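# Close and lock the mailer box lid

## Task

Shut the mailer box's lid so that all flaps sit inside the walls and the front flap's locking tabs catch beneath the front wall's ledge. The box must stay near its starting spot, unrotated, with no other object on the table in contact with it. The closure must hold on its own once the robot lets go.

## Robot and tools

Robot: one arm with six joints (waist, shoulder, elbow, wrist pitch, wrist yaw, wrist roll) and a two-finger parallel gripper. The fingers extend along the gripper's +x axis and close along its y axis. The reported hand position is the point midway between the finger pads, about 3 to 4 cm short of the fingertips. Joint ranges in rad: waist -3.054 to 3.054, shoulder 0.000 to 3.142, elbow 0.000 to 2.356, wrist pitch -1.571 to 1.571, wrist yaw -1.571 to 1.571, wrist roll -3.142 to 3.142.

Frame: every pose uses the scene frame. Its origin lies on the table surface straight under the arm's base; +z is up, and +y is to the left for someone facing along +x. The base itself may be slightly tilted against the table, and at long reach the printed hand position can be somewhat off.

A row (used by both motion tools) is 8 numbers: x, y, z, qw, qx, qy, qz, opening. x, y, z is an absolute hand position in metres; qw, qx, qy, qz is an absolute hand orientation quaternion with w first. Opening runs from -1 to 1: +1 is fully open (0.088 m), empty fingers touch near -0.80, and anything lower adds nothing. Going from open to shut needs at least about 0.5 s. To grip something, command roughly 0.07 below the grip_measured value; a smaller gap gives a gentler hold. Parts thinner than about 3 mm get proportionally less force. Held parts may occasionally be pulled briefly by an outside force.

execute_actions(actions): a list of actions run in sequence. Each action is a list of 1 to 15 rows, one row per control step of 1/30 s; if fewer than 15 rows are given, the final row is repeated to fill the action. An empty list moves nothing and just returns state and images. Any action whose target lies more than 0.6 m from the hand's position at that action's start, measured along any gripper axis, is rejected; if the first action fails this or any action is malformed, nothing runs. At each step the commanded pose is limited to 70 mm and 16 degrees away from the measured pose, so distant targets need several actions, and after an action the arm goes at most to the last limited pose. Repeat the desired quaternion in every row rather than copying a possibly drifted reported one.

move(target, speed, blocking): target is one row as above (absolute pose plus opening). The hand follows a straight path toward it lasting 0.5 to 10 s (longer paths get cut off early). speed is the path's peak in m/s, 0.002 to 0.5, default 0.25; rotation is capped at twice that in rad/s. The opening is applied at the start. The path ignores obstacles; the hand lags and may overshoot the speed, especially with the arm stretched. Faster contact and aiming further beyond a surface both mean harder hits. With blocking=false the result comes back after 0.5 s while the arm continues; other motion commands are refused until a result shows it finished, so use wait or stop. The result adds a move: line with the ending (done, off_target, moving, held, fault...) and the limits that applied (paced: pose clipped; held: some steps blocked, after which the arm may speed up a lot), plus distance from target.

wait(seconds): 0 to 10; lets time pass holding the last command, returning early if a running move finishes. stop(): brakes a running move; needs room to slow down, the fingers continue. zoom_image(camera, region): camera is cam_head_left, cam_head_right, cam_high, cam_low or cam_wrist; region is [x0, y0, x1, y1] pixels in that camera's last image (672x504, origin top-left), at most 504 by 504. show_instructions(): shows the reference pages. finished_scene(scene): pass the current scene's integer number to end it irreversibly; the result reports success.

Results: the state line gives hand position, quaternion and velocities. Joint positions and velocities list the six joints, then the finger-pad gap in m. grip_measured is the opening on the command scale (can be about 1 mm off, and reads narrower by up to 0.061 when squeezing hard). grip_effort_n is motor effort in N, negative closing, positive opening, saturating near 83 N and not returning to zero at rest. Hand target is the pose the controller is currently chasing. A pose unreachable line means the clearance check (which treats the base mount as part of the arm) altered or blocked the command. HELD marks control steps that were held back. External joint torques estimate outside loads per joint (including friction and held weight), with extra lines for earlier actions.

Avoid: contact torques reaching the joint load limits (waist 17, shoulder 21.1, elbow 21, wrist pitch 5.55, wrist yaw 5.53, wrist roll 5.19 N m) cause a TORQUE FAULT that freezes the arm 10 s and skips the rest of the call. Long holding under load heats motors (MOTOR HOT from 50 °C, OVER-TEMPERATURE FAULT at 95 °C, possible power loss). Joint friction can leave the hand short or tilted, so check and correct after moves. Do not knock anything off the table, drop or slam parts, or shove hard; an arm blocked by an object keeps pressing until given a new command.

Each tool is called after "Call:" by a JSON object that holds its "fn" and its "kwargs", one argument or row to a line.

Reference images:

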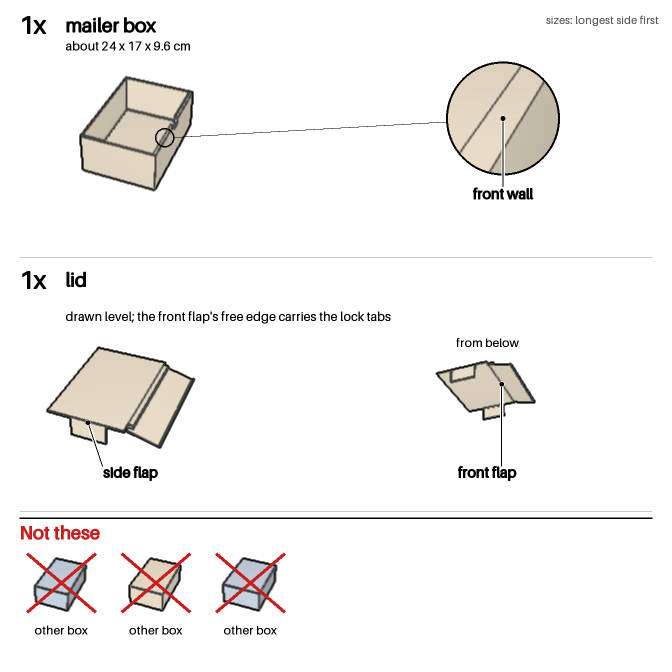

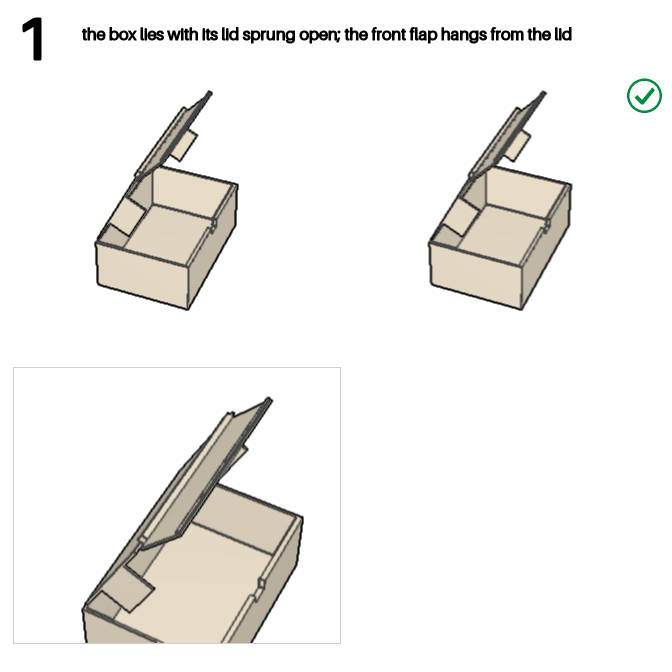

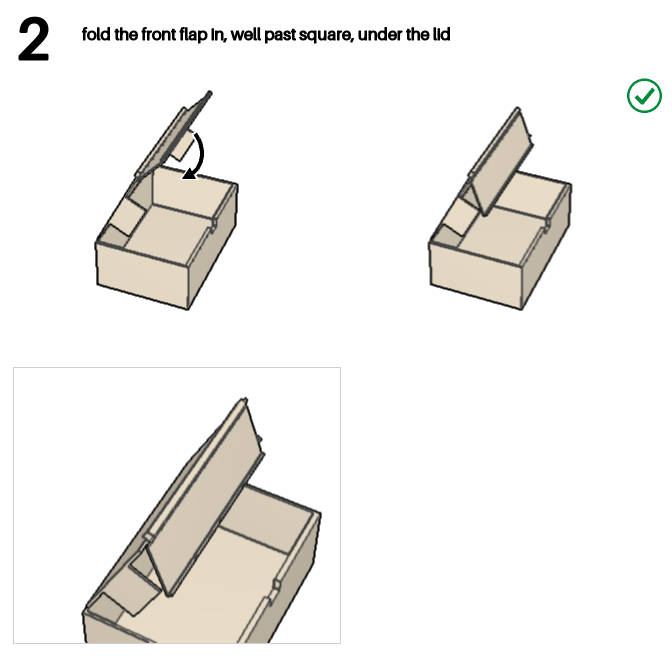

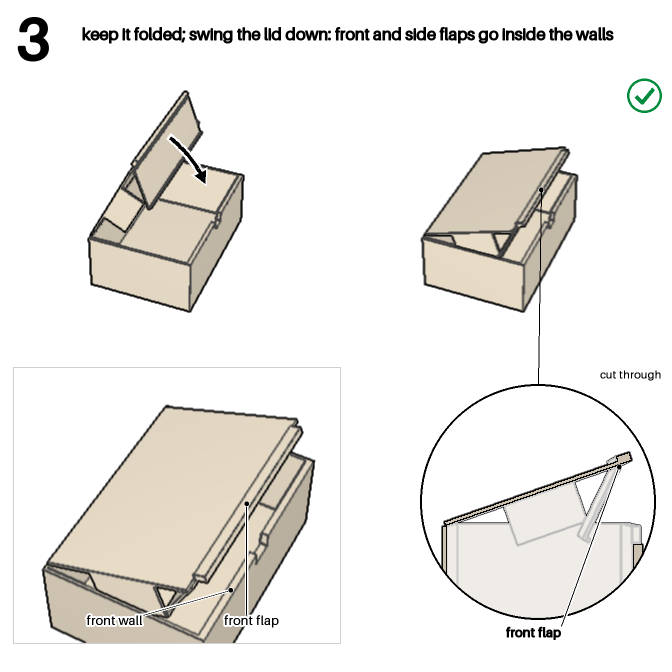

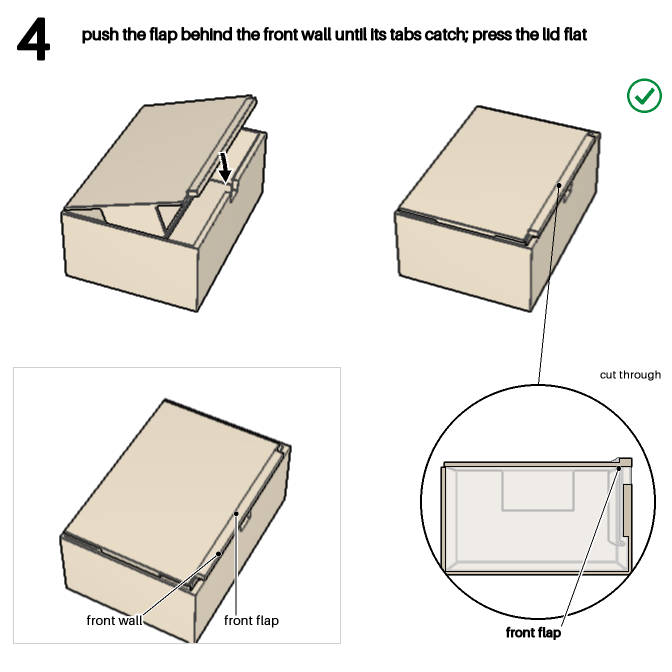

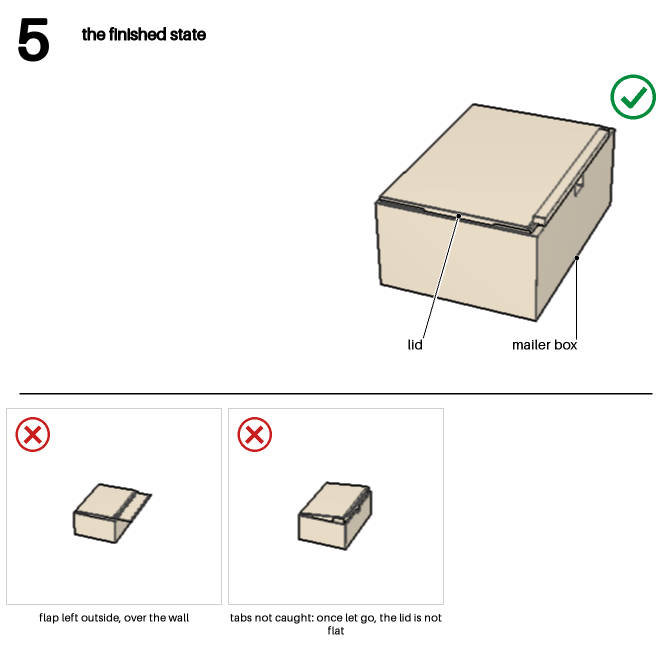

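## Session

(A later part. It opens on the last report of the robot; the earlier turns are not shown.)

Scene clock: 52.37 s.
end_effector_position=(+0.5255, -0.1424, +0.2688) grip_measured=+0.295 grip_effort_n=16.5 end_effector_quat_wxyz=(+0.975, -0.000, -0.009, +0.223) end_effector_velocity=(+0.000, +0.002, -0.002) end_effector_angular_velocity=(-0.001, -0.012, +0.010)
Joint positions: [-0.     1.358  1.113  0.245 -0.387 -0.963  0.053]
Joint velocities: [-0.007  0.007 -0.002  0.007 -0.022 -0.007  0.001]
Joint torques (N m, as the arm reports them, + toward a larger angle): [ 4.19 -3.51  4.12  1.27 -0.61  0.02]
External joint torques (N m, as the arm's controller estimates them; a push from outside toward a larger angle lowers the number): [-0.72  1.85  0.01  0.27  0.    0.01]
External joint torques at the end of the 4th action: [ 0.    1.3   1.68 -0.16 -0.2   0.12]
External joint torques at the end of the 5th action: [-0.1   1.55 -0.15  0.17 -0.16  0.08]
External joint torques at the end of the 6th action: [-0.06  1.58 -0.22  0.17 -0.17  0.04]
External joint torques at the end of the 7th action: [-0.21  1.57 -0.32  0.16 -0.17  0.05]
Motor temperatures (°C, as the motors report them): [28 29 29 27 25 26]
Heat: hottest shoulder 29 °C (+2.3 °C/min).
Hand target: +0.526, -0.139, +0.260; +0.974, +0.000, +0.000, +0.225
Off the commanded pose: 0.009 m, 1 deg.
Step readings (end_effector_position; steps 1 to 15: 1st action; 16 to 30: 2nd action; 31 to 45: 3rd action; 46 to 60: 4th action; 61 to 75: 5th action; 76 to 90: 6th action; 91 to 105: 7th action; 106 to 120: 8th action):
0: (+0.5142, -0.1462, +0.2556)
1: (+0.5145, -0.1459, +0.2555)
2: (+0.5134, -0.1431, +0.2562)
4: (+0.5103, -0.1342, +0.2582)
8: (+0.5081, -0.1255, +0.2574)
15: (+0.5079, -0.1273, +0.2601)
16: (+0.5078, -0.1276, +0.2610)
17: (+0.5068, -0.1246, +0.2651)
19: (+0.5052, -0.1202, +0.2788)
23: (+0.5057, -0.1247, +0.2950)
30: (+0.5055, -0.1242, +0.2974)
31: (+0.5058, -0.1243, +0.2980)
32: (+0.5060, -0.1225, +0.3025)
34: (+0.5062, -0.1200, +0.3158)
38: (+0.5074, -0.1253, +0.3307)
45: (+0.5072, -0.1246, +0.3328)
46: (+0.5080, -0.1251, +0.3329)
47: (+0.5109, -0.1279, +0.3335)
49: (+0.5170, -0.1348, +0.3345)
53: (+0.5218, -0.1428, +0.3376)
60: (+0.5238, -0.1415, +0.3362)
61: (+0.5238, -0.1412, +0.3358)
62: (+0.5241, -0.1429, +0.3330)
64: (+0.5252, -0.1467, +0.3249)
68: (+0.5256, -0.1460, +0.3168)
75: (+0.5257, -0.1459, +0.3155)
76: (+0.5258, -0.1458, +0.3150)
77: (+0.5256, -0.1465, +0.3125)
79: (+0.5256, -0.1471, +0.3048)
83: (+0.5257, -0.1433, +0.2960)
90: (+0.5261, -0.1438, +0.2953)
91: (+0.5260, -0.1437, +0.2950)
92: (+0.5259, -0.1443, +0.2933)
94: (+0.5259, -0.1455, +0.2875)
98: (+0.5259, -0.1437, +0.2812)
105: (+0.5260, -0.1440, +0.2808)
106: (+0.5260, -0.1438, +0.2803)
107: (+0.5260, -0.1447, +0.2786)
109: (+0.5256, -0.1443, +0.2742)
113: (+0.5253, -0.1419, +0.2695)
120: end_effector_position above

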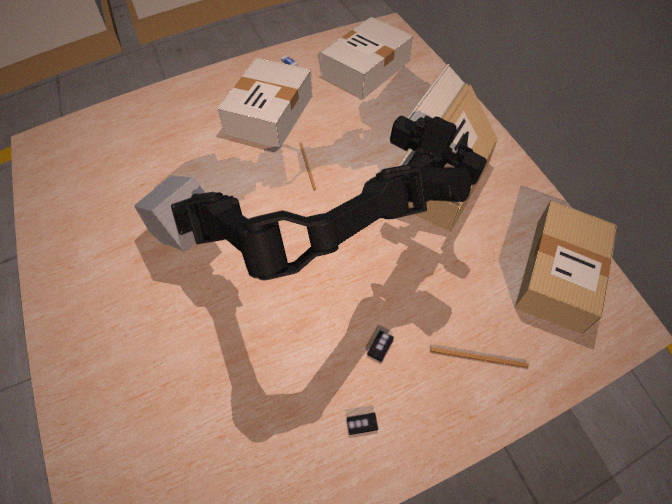

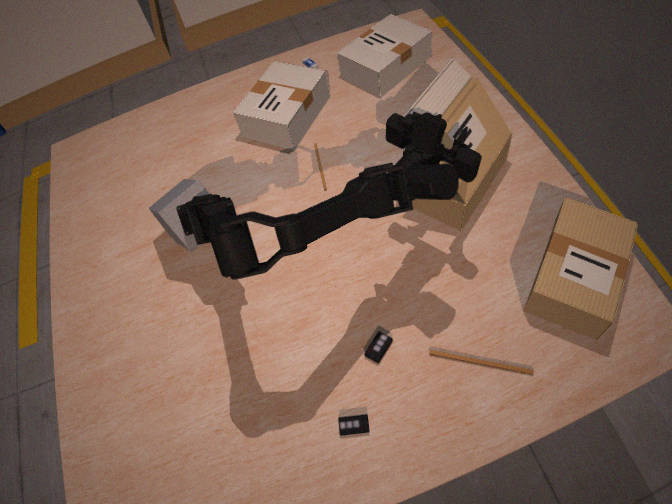

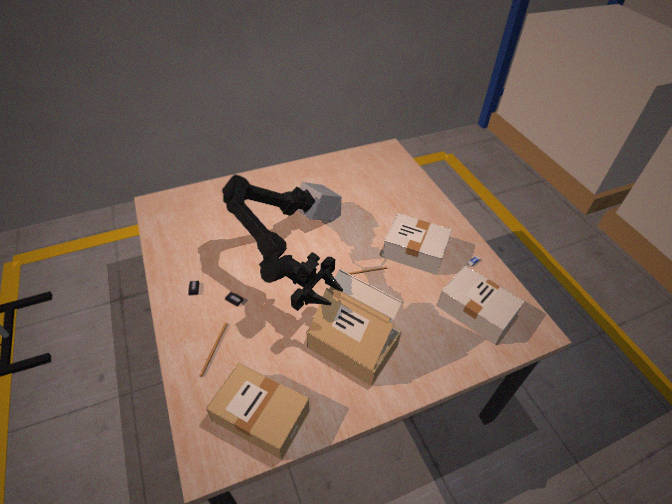

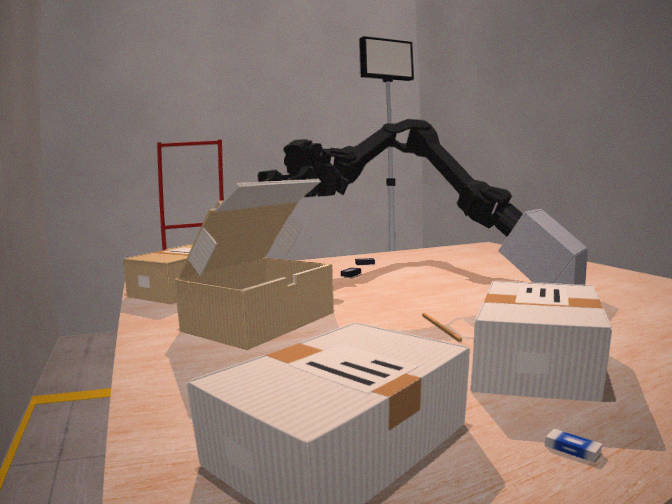

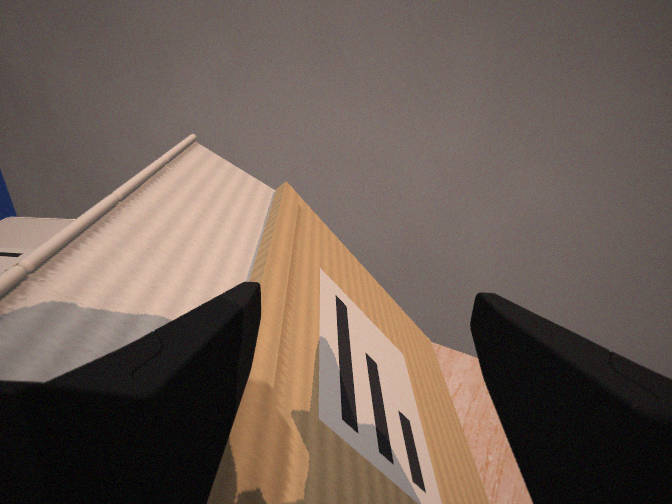

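Call:
{"fn": "move", "kwargs": {
  "target": [0.52,-0.126,0.282,0.974,0,0,0.225,1],
  "speed": 0.04
}}

Call:
{"fn": "move", "kwargs": {
  "target": [0.505,-0.095,0.235,0.974,0,0,0.225,1],
  "speed": 0.04
}}

Scene clock: 65.17 s.
end_effector_position=(+0.5223, -0.1270, +0.2826) grip_measured=+0.995 grip_effort_n=17.9 end_effector_quat_wxyz=(+0.974, -0.000, -0.003, +0.224) end_effector_velocity=(-0.000, -0.005, +0.004) end_effector_angular_velocity=(-0.012, -0.003, -0.022)
Joint positions: [ 0.075  1.344  1.093  0.242 -0.305 -0.963  0.088]
Joint velocities: [ 0.007 -0.012 -0.002  0.007  0.022 -0.007  0.   ]
Joint torques (N m, as the arm reports them, + toward a larger angle): [ 5.27 -5.08  4.03  0.87 -0.48  0.02]
External joint torques (N m, as the arm's controller estimates them; a push from outside toward a larger angle lowers the number): [ 0.3   0.02 -0.28 -0.19  0.13  0.01]
Motor temperatures (°C, as the motors report them): [28 29 29 28 25 26]
Heat: hottest shoulder 29 °C (+2.0 °C/min).
Hand target: +0.520, -0.126, +0.282; +0.974, -0.000, +0.000, +0.225
Off the commanded pose: 0.003 m, 0 deg.
move: done

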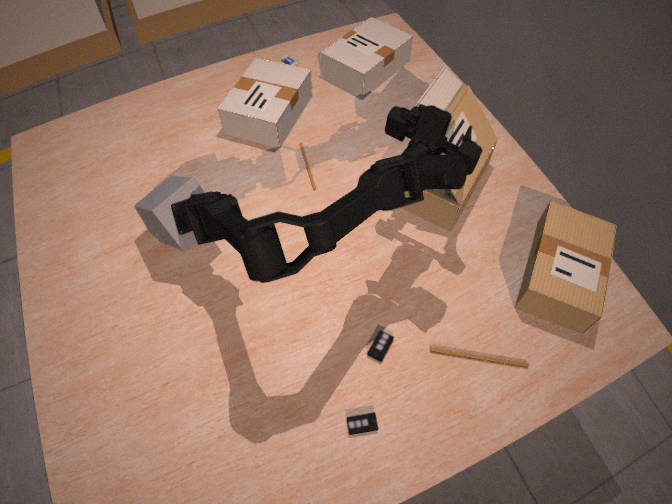

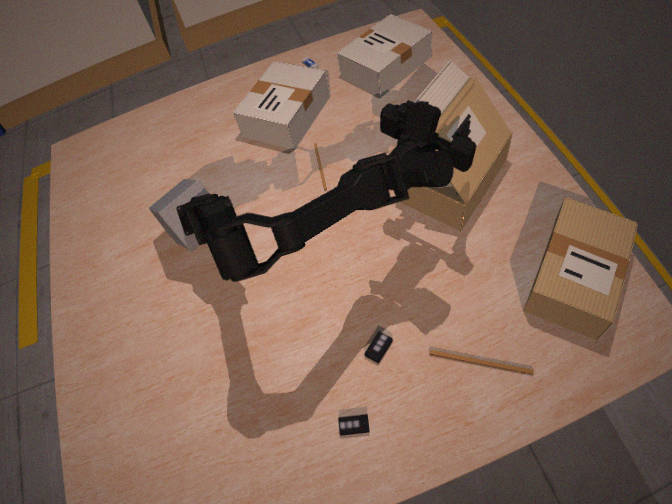

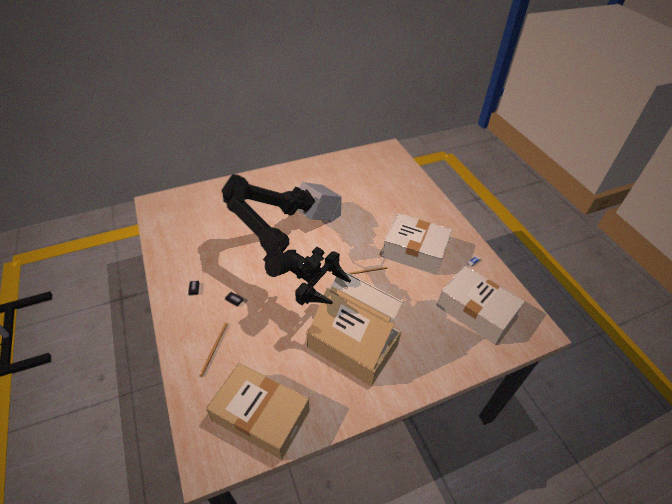

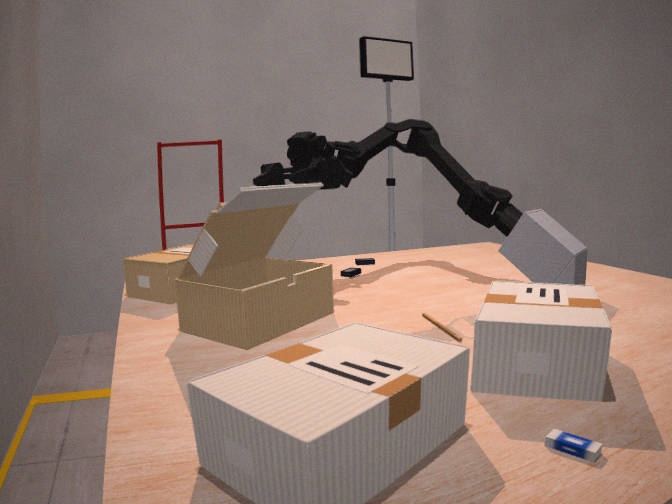

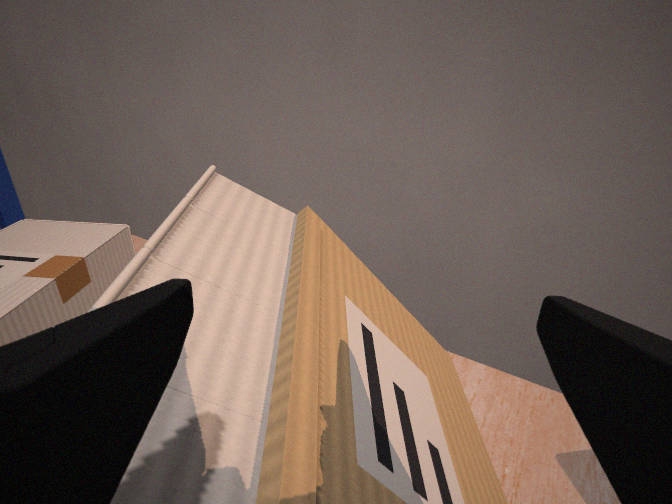

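Scene clock: 67.00 s.
end_effector_position=(+0.5061, -0.0999, +0.2404) grip_measured=+0.996 grip_effort_n=17.9 end_effector_quat_wxyz=(+0.976, -0.001, -0.004, +0.220) end_effector_velocity=(-0.005, +0.006, +0.001) end_effector_angular_velocity=(+0.007, -0.018, +0.033)
Joint positions: [ 0.018  1.376  0.91   0.466 -0.357 -0.963  0.088]
Joint velocities: [-0.002 -0.002 -0.012 -0.007 -0.037 -0.007 -0.   ]
Joint torques (N m, as the arm reports them, + toward a larger angle): [ 4.85 -3.36  3.65  1.25 -0.81 -0.01]
External joint torques (N m, as the arm's controller estimates them; a push from outside toward a larger angle lowers the number): [-0.12  1.71 -0.16  0.22 -0.19 -0.02]
Motor temperatures (°C, as the motors report them): [29 29 29 28 25 26]
Heat: hottest waist 29 °C (+2.0 °C/min).
Hand target: +0.505, -0.095, +0.235; +0.974, +0.000, -0.000, +0.225
Off the commanded pose: 0.007 m, 1 deg.
move: done

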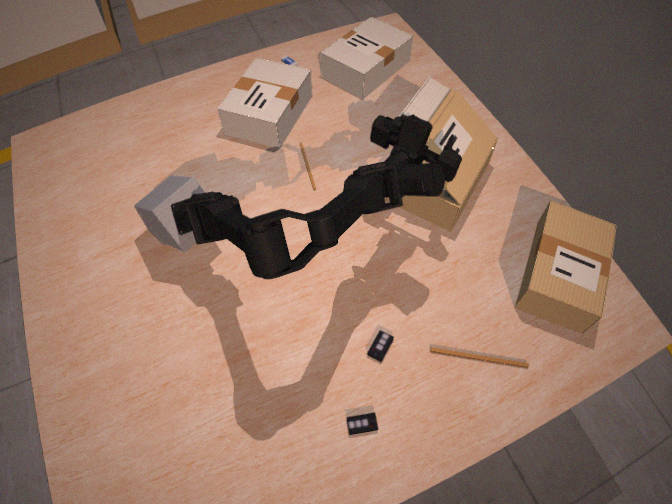

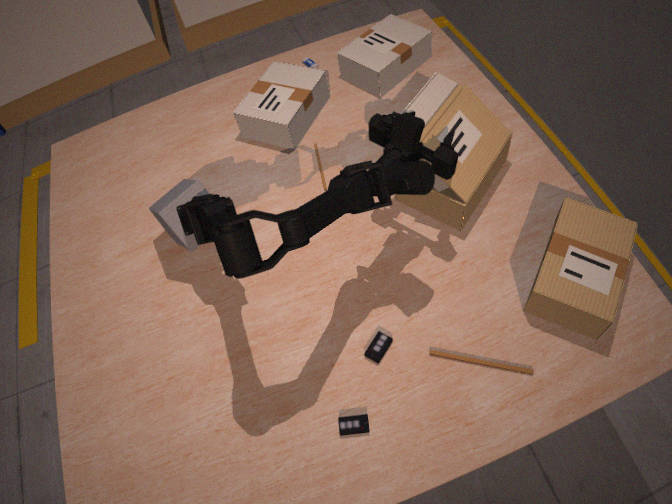

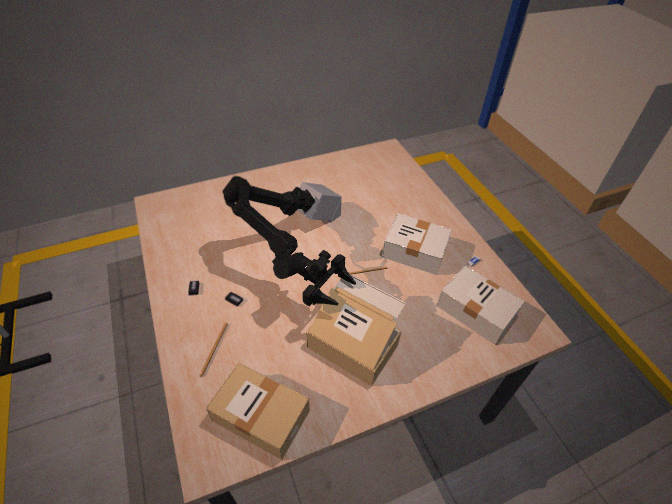

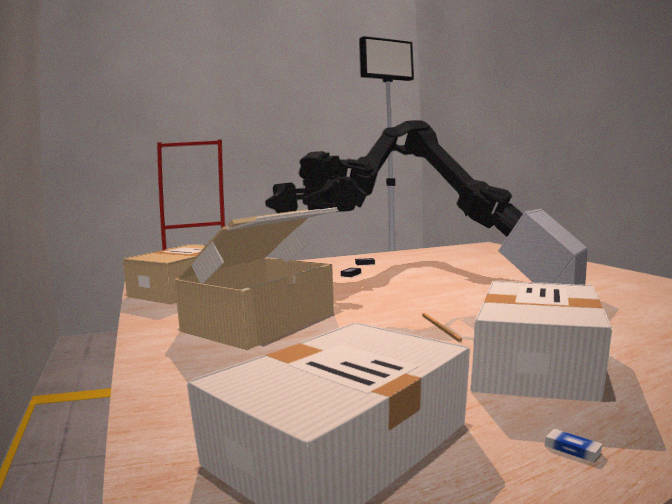

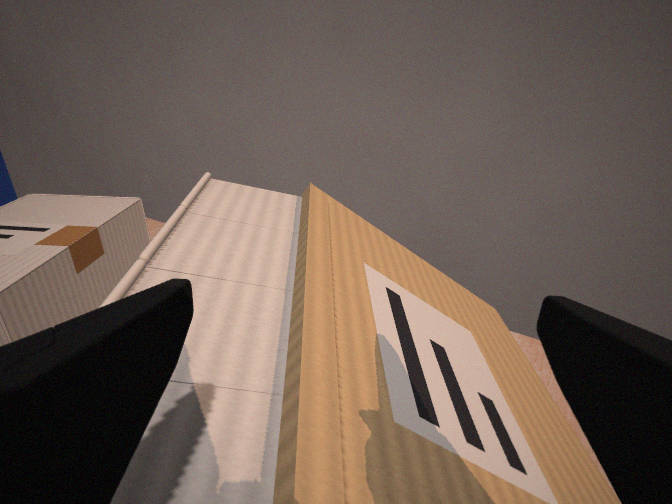

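Call:
{"fn": "move", "kwargs": {
  "target": [0.52,-0.135,0.325,0.974,0,0,0.225,1],
  "speed": 0.1
}}

Call:
{"fn": "move", "kwargs": {
  "target": [0.43,-0.165,0.31,0.974,0,0,0.225,0.1]
}}

Call:
{"fn": "move", "kwargs": {
  "target": [0.44,-0.16,0.272,0.349,0.91,0.21,0.081,0.1],
  "speed": 0.5
}}

Call:
{"fn": "move", "kwargs": {
  "target": [0.485,-0.138,0.272,0.349,0.91,0.21,0.081,0.1],
  "speed": 0.06
}}

Scene clock: 79.23 s.
end_effector_position=(+0.5195, -0.1317, +0.3224) grip_measured=+0.996 grip_effort_n=17.4 end_effector_quat_wxyz=(+0.974, -0.000, -0.000, +0.228) end_effector_velocity=(-0.000, -0.002, +0.001) end_effector_angular_velocity=(-0.009, +0.005, +0.003)
Joint positions: [ 0.18   1.304  1.173  0.112 -0.199 -0.963  0.088]
Joint velocities: [ 0.002 -0.002  0.012 -0.022  0.007 -0.007 -0.   ]
Joint torques (N m, as the arm reports them, + toward a larger angle): [ 5.2  -4.07  5.99  0.87 -0.51  0.1 ]
External joint torques (N m, as the arm's controller estimates them; a push from outside toward a larger angle lowers the number): [ 0.41  0.21  1.67 -0.18  0.09  0.09]
Motor temperatures (°C, as the motors report them): [29 29 29 28 25 26]
Heat: hottest waist 29 °C (+1.0 °C/min).
Hand target: +0.520, -0.135, +0.325; +0.974, -0.000, +0.000, +0.225
Off the commanded pose: 0.004 m, 0 deg.
move: done

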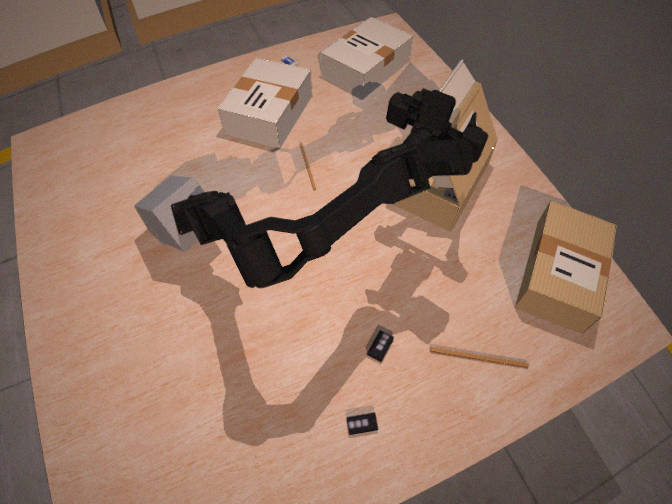

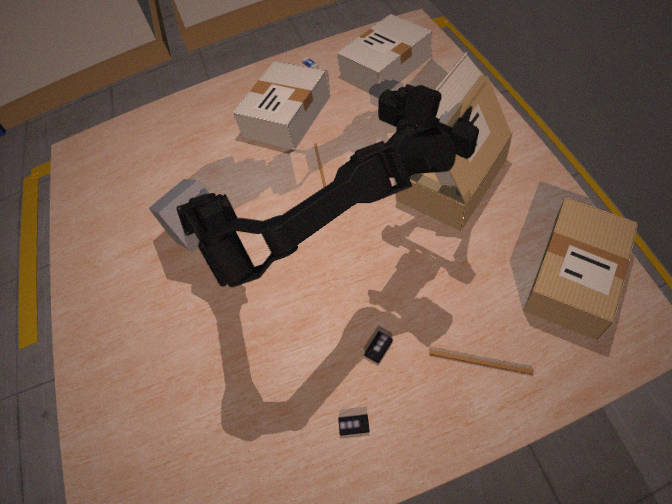

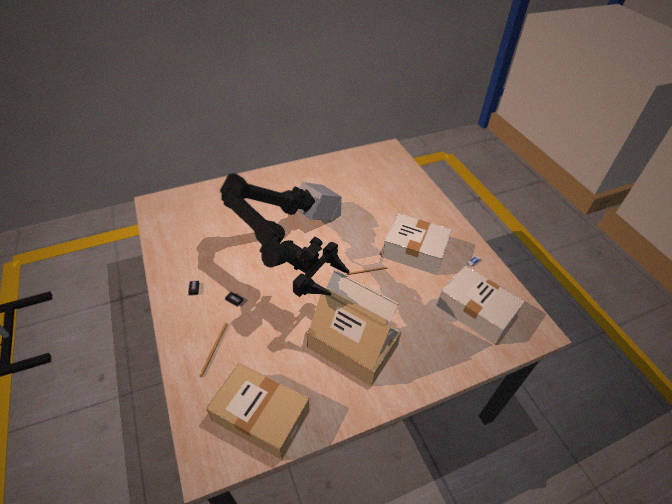

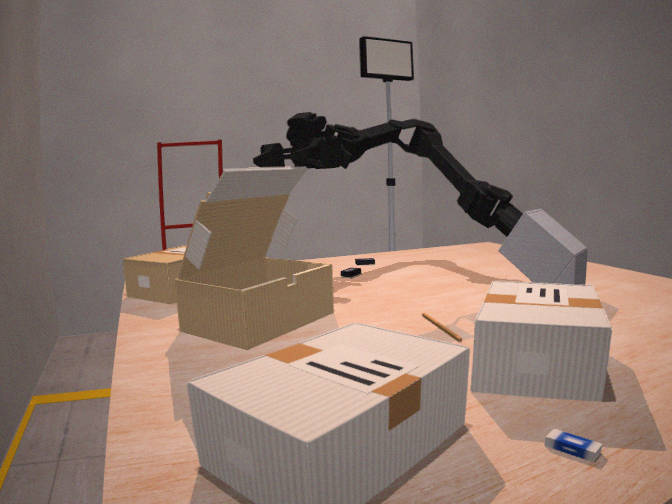

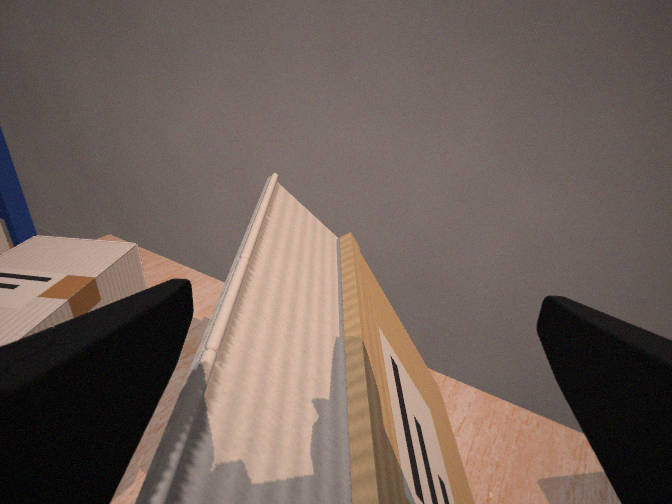

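Scene clock: 80.30 s.
end_effector_position=(+0.4324, -0.1664, +0.3120) grip_measured=+0.103 grip_effort_n=-10.5 end_effector_quat_wxyz=(+0.975, -0.001, -0.002, +0.222) end_effector_velocity=(-0.002, -0.004, -0.003) end_effector_angular_velocity=(-0.014, +0.010, -0.013)
Joint positions: [ 0.058  0.944  0.925  0.012 -0.317 -0.963  0.044]
Joint velocities: [-0.012 -0.012 -0.002 -0.007  0.007 -0.007 -0.   ]
Joint torques (N m, as the arm reports them, + toward a larger angle): [ 2.4  -3.32  4.14  0.86 -0.79  0.05]
External joint torques (N m, as the arm's controller estimates them; a push from outside toward a larger angle lowers the number): [-0.21  0.08 -0.37 -0.19 -0.18  0.04]
Motor temperatures (°C, as the motors report them): [29 29 29 28 25 26]
Heat: hottest waist 29 °C (+1.0 °C/min).
Hand target: +0.430, -0.165, +0.310; +0.974, +0.000, -0.000, +0.225
Off the commanded pose: 0.003 m, 0 deg.
move: done

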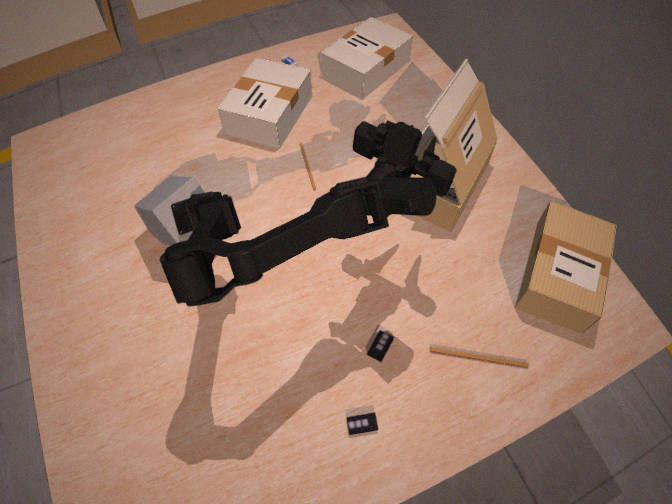

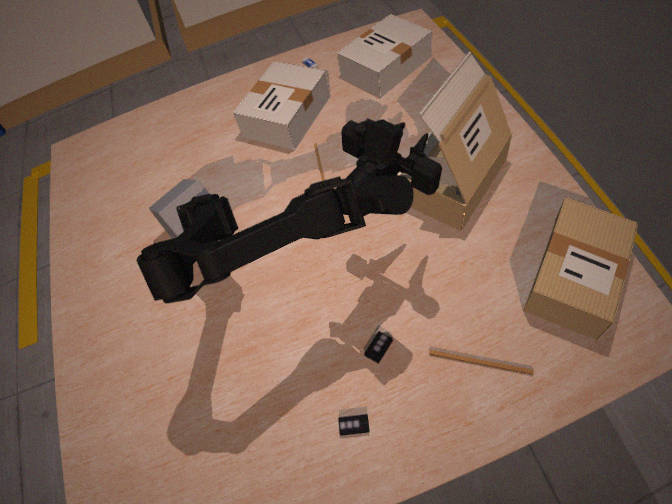

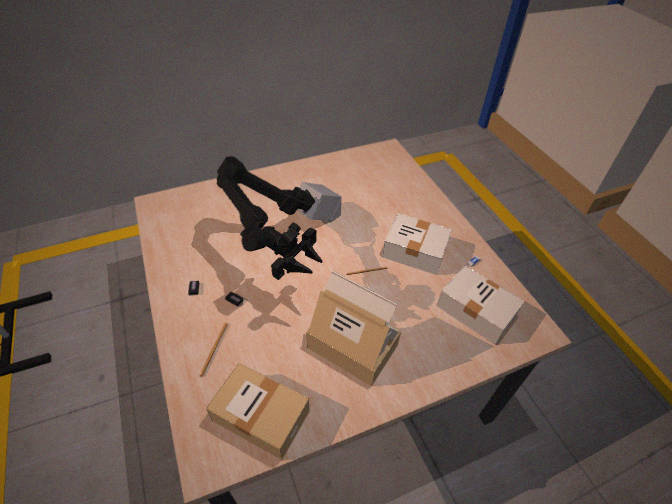

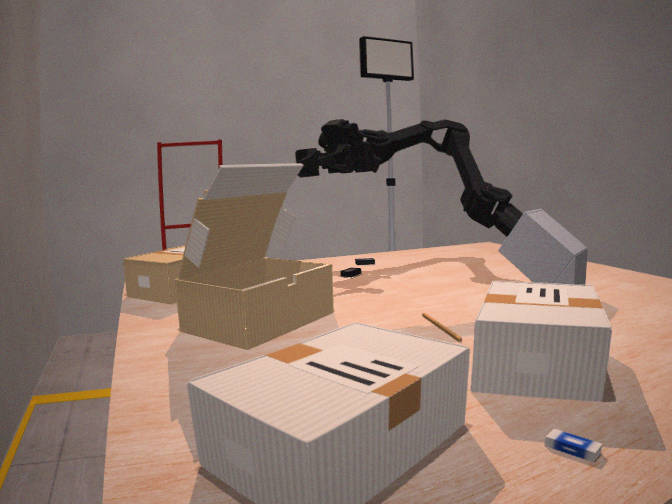

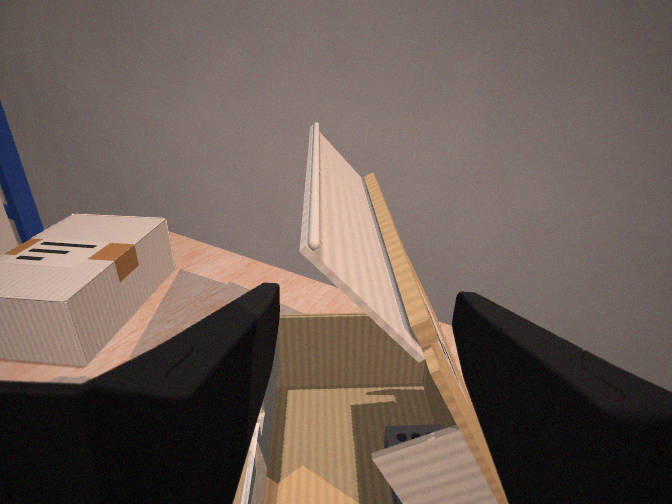

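Scene clock: 83.40 s.
end_effector_position=(+0.4400, -0.1643, +0.2765) grip_measured=+0.102 grip_effort_n=-10.5 end_effector_quat_wxyz=(+0.354, +0.909, +0.204, +0.083) end_effector_velocity=(-0.002, -0.001, +0.001) end_effector_angular_velocity=(+0.007, -0.005, -0.003)
Joint positions: [-0.075  1.006  0.866  0.139 -0.45   1.44   0.044]
Joint velocities: [-0.002 -0.007 -0.007  0.007 -0.007  0.007 -0.   ]
Joint torques (N m, as the arm reports them, + toward a larger angle): [ 2.81 -2.8   4.2   1.22 -0.8   0.11]
External joint torques (N m, as the arm's controller estimates them; a push from outside toward a larger angle lowers the number): [-0.08  1.51 -0.21  0.18 -0.19  0.16]
Motor temperatures (°C, as the motors report them): [29 29 29 28 25 26]
Heat: hottest waist 29 °C (+1.0 °C/min).
Hand target: +0.440, -0.160, +0.272; +0.349, +0.910, +0.210, +0.081
Off the commanded pose: 0.006 m, 1 deg.
move: done

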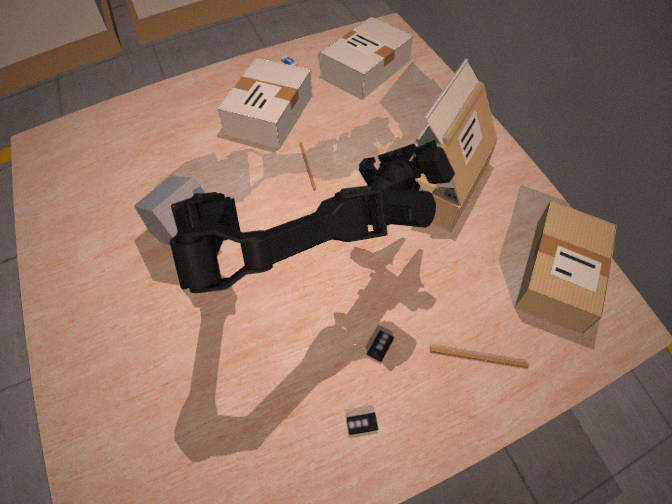

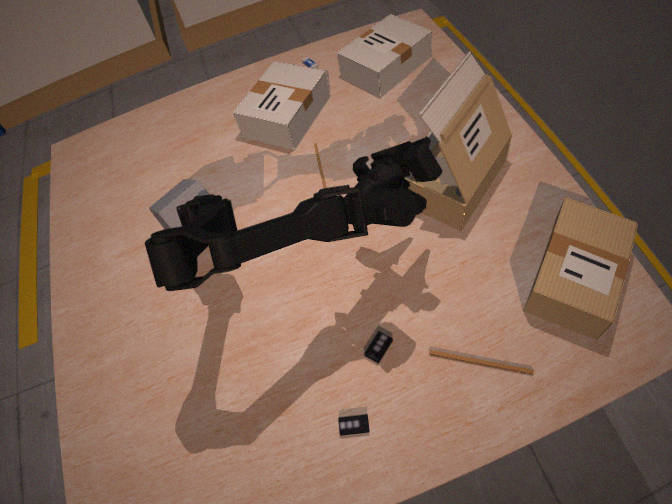

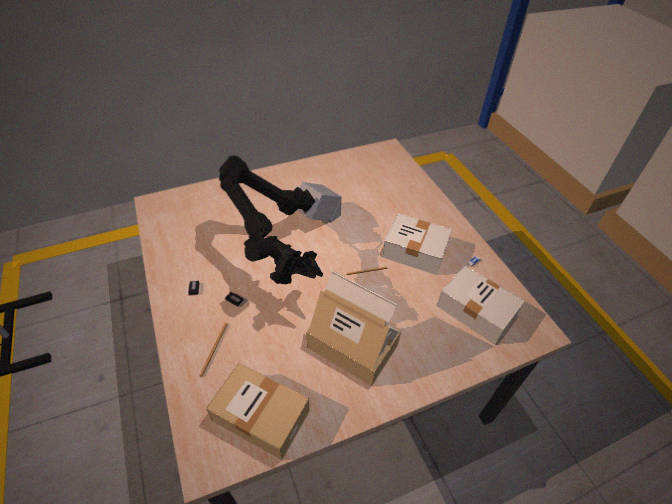

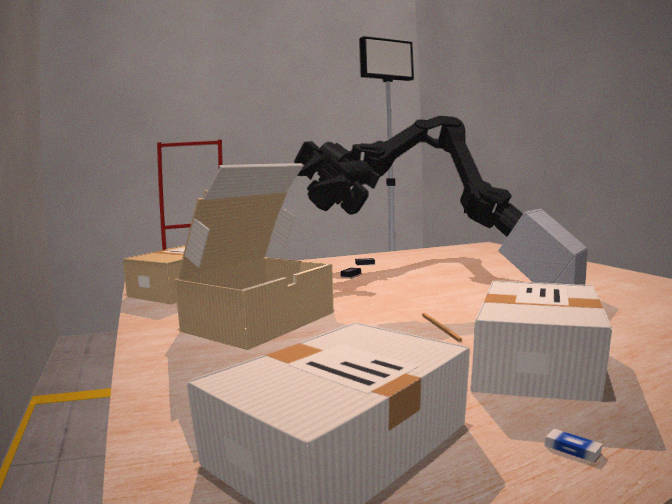

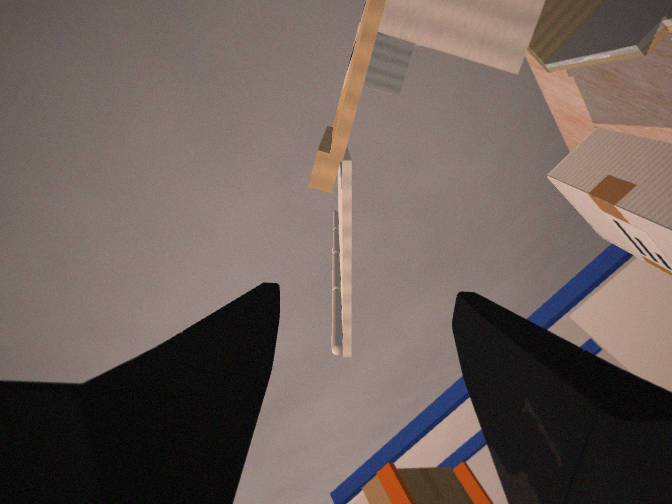

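Scene clock: 84.70 s.
end_effector_position=(+0.4824, -0.1385, +0.2727) grip_measured=+0.102 grip_effort_n=-10.0 end_effector_quat_wxyz=(+0.350, +0.909, +0.210, +0.083) end_effector_velocity=(+0.002, -0.002, +0.004) end_effector_angular_velocity=(+0.009, -0.012, -0.004)
Joint positions: [ 0.009  1.195  0.95   0.232 -0.371  1.442  0.044]
Joint velocities: [ 0.002  0.002  0.007  0.007 -0.007  0.007  0.   ]
Joint torques (N m, as the arm reports them, + toward a larger angle): [ 4.33 -3.1   6.01  1.19 -0.43  0.1 ]
External joint torques (N m, as the arm's controller estimates them; a push from outside toward a larger angle lowers the number): [0.29 1.6  1.75 0.14 0.18 0.15]
Motor temperatures (°C, as the motors report them): [29 29 29 28 25 26]
Heat: hottest waist 29 °C (+1.0 °C/min).
Hand target: +0.485, -0.138, +0.272; +0.349, +0.910, +0.210, +0.081
Off the commanded pose: 0.003 m, 0 deg.
move: done

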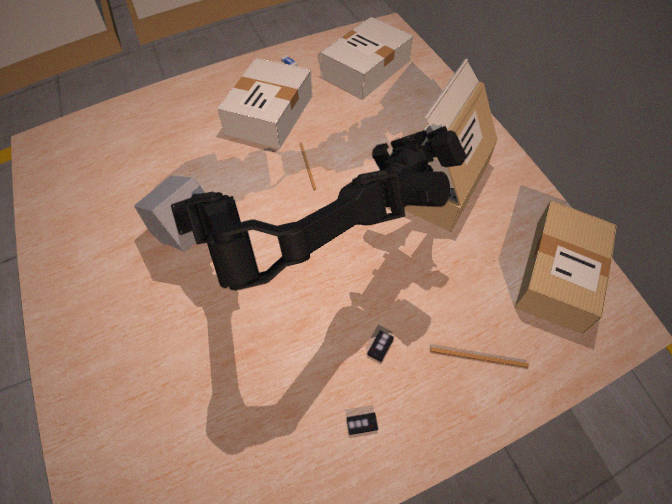

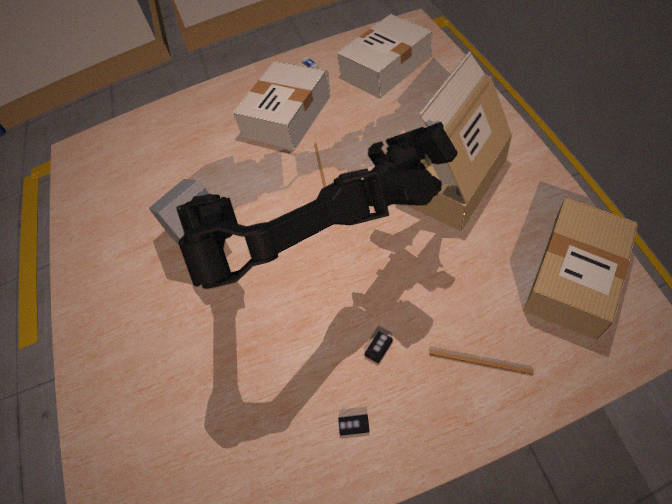

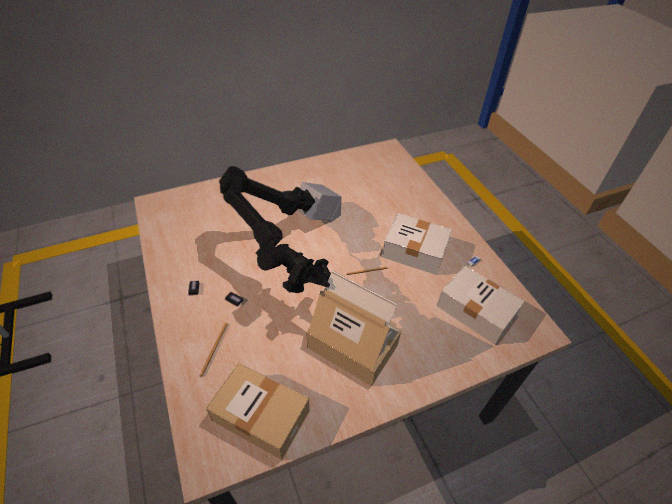

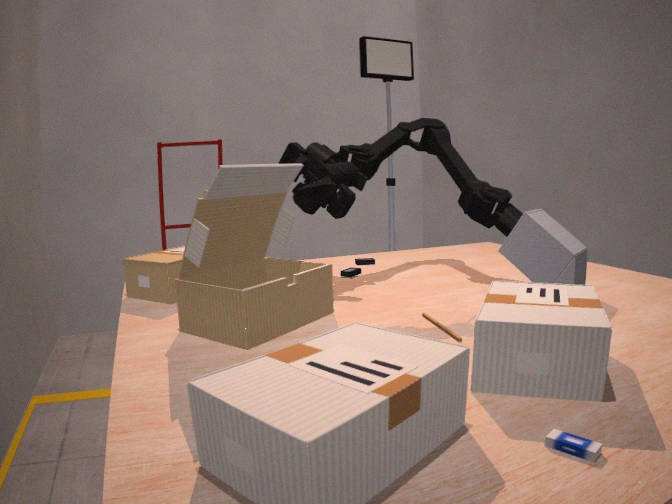

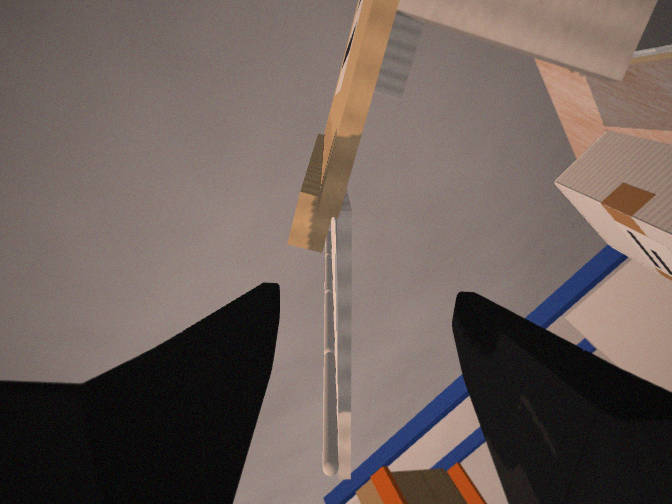

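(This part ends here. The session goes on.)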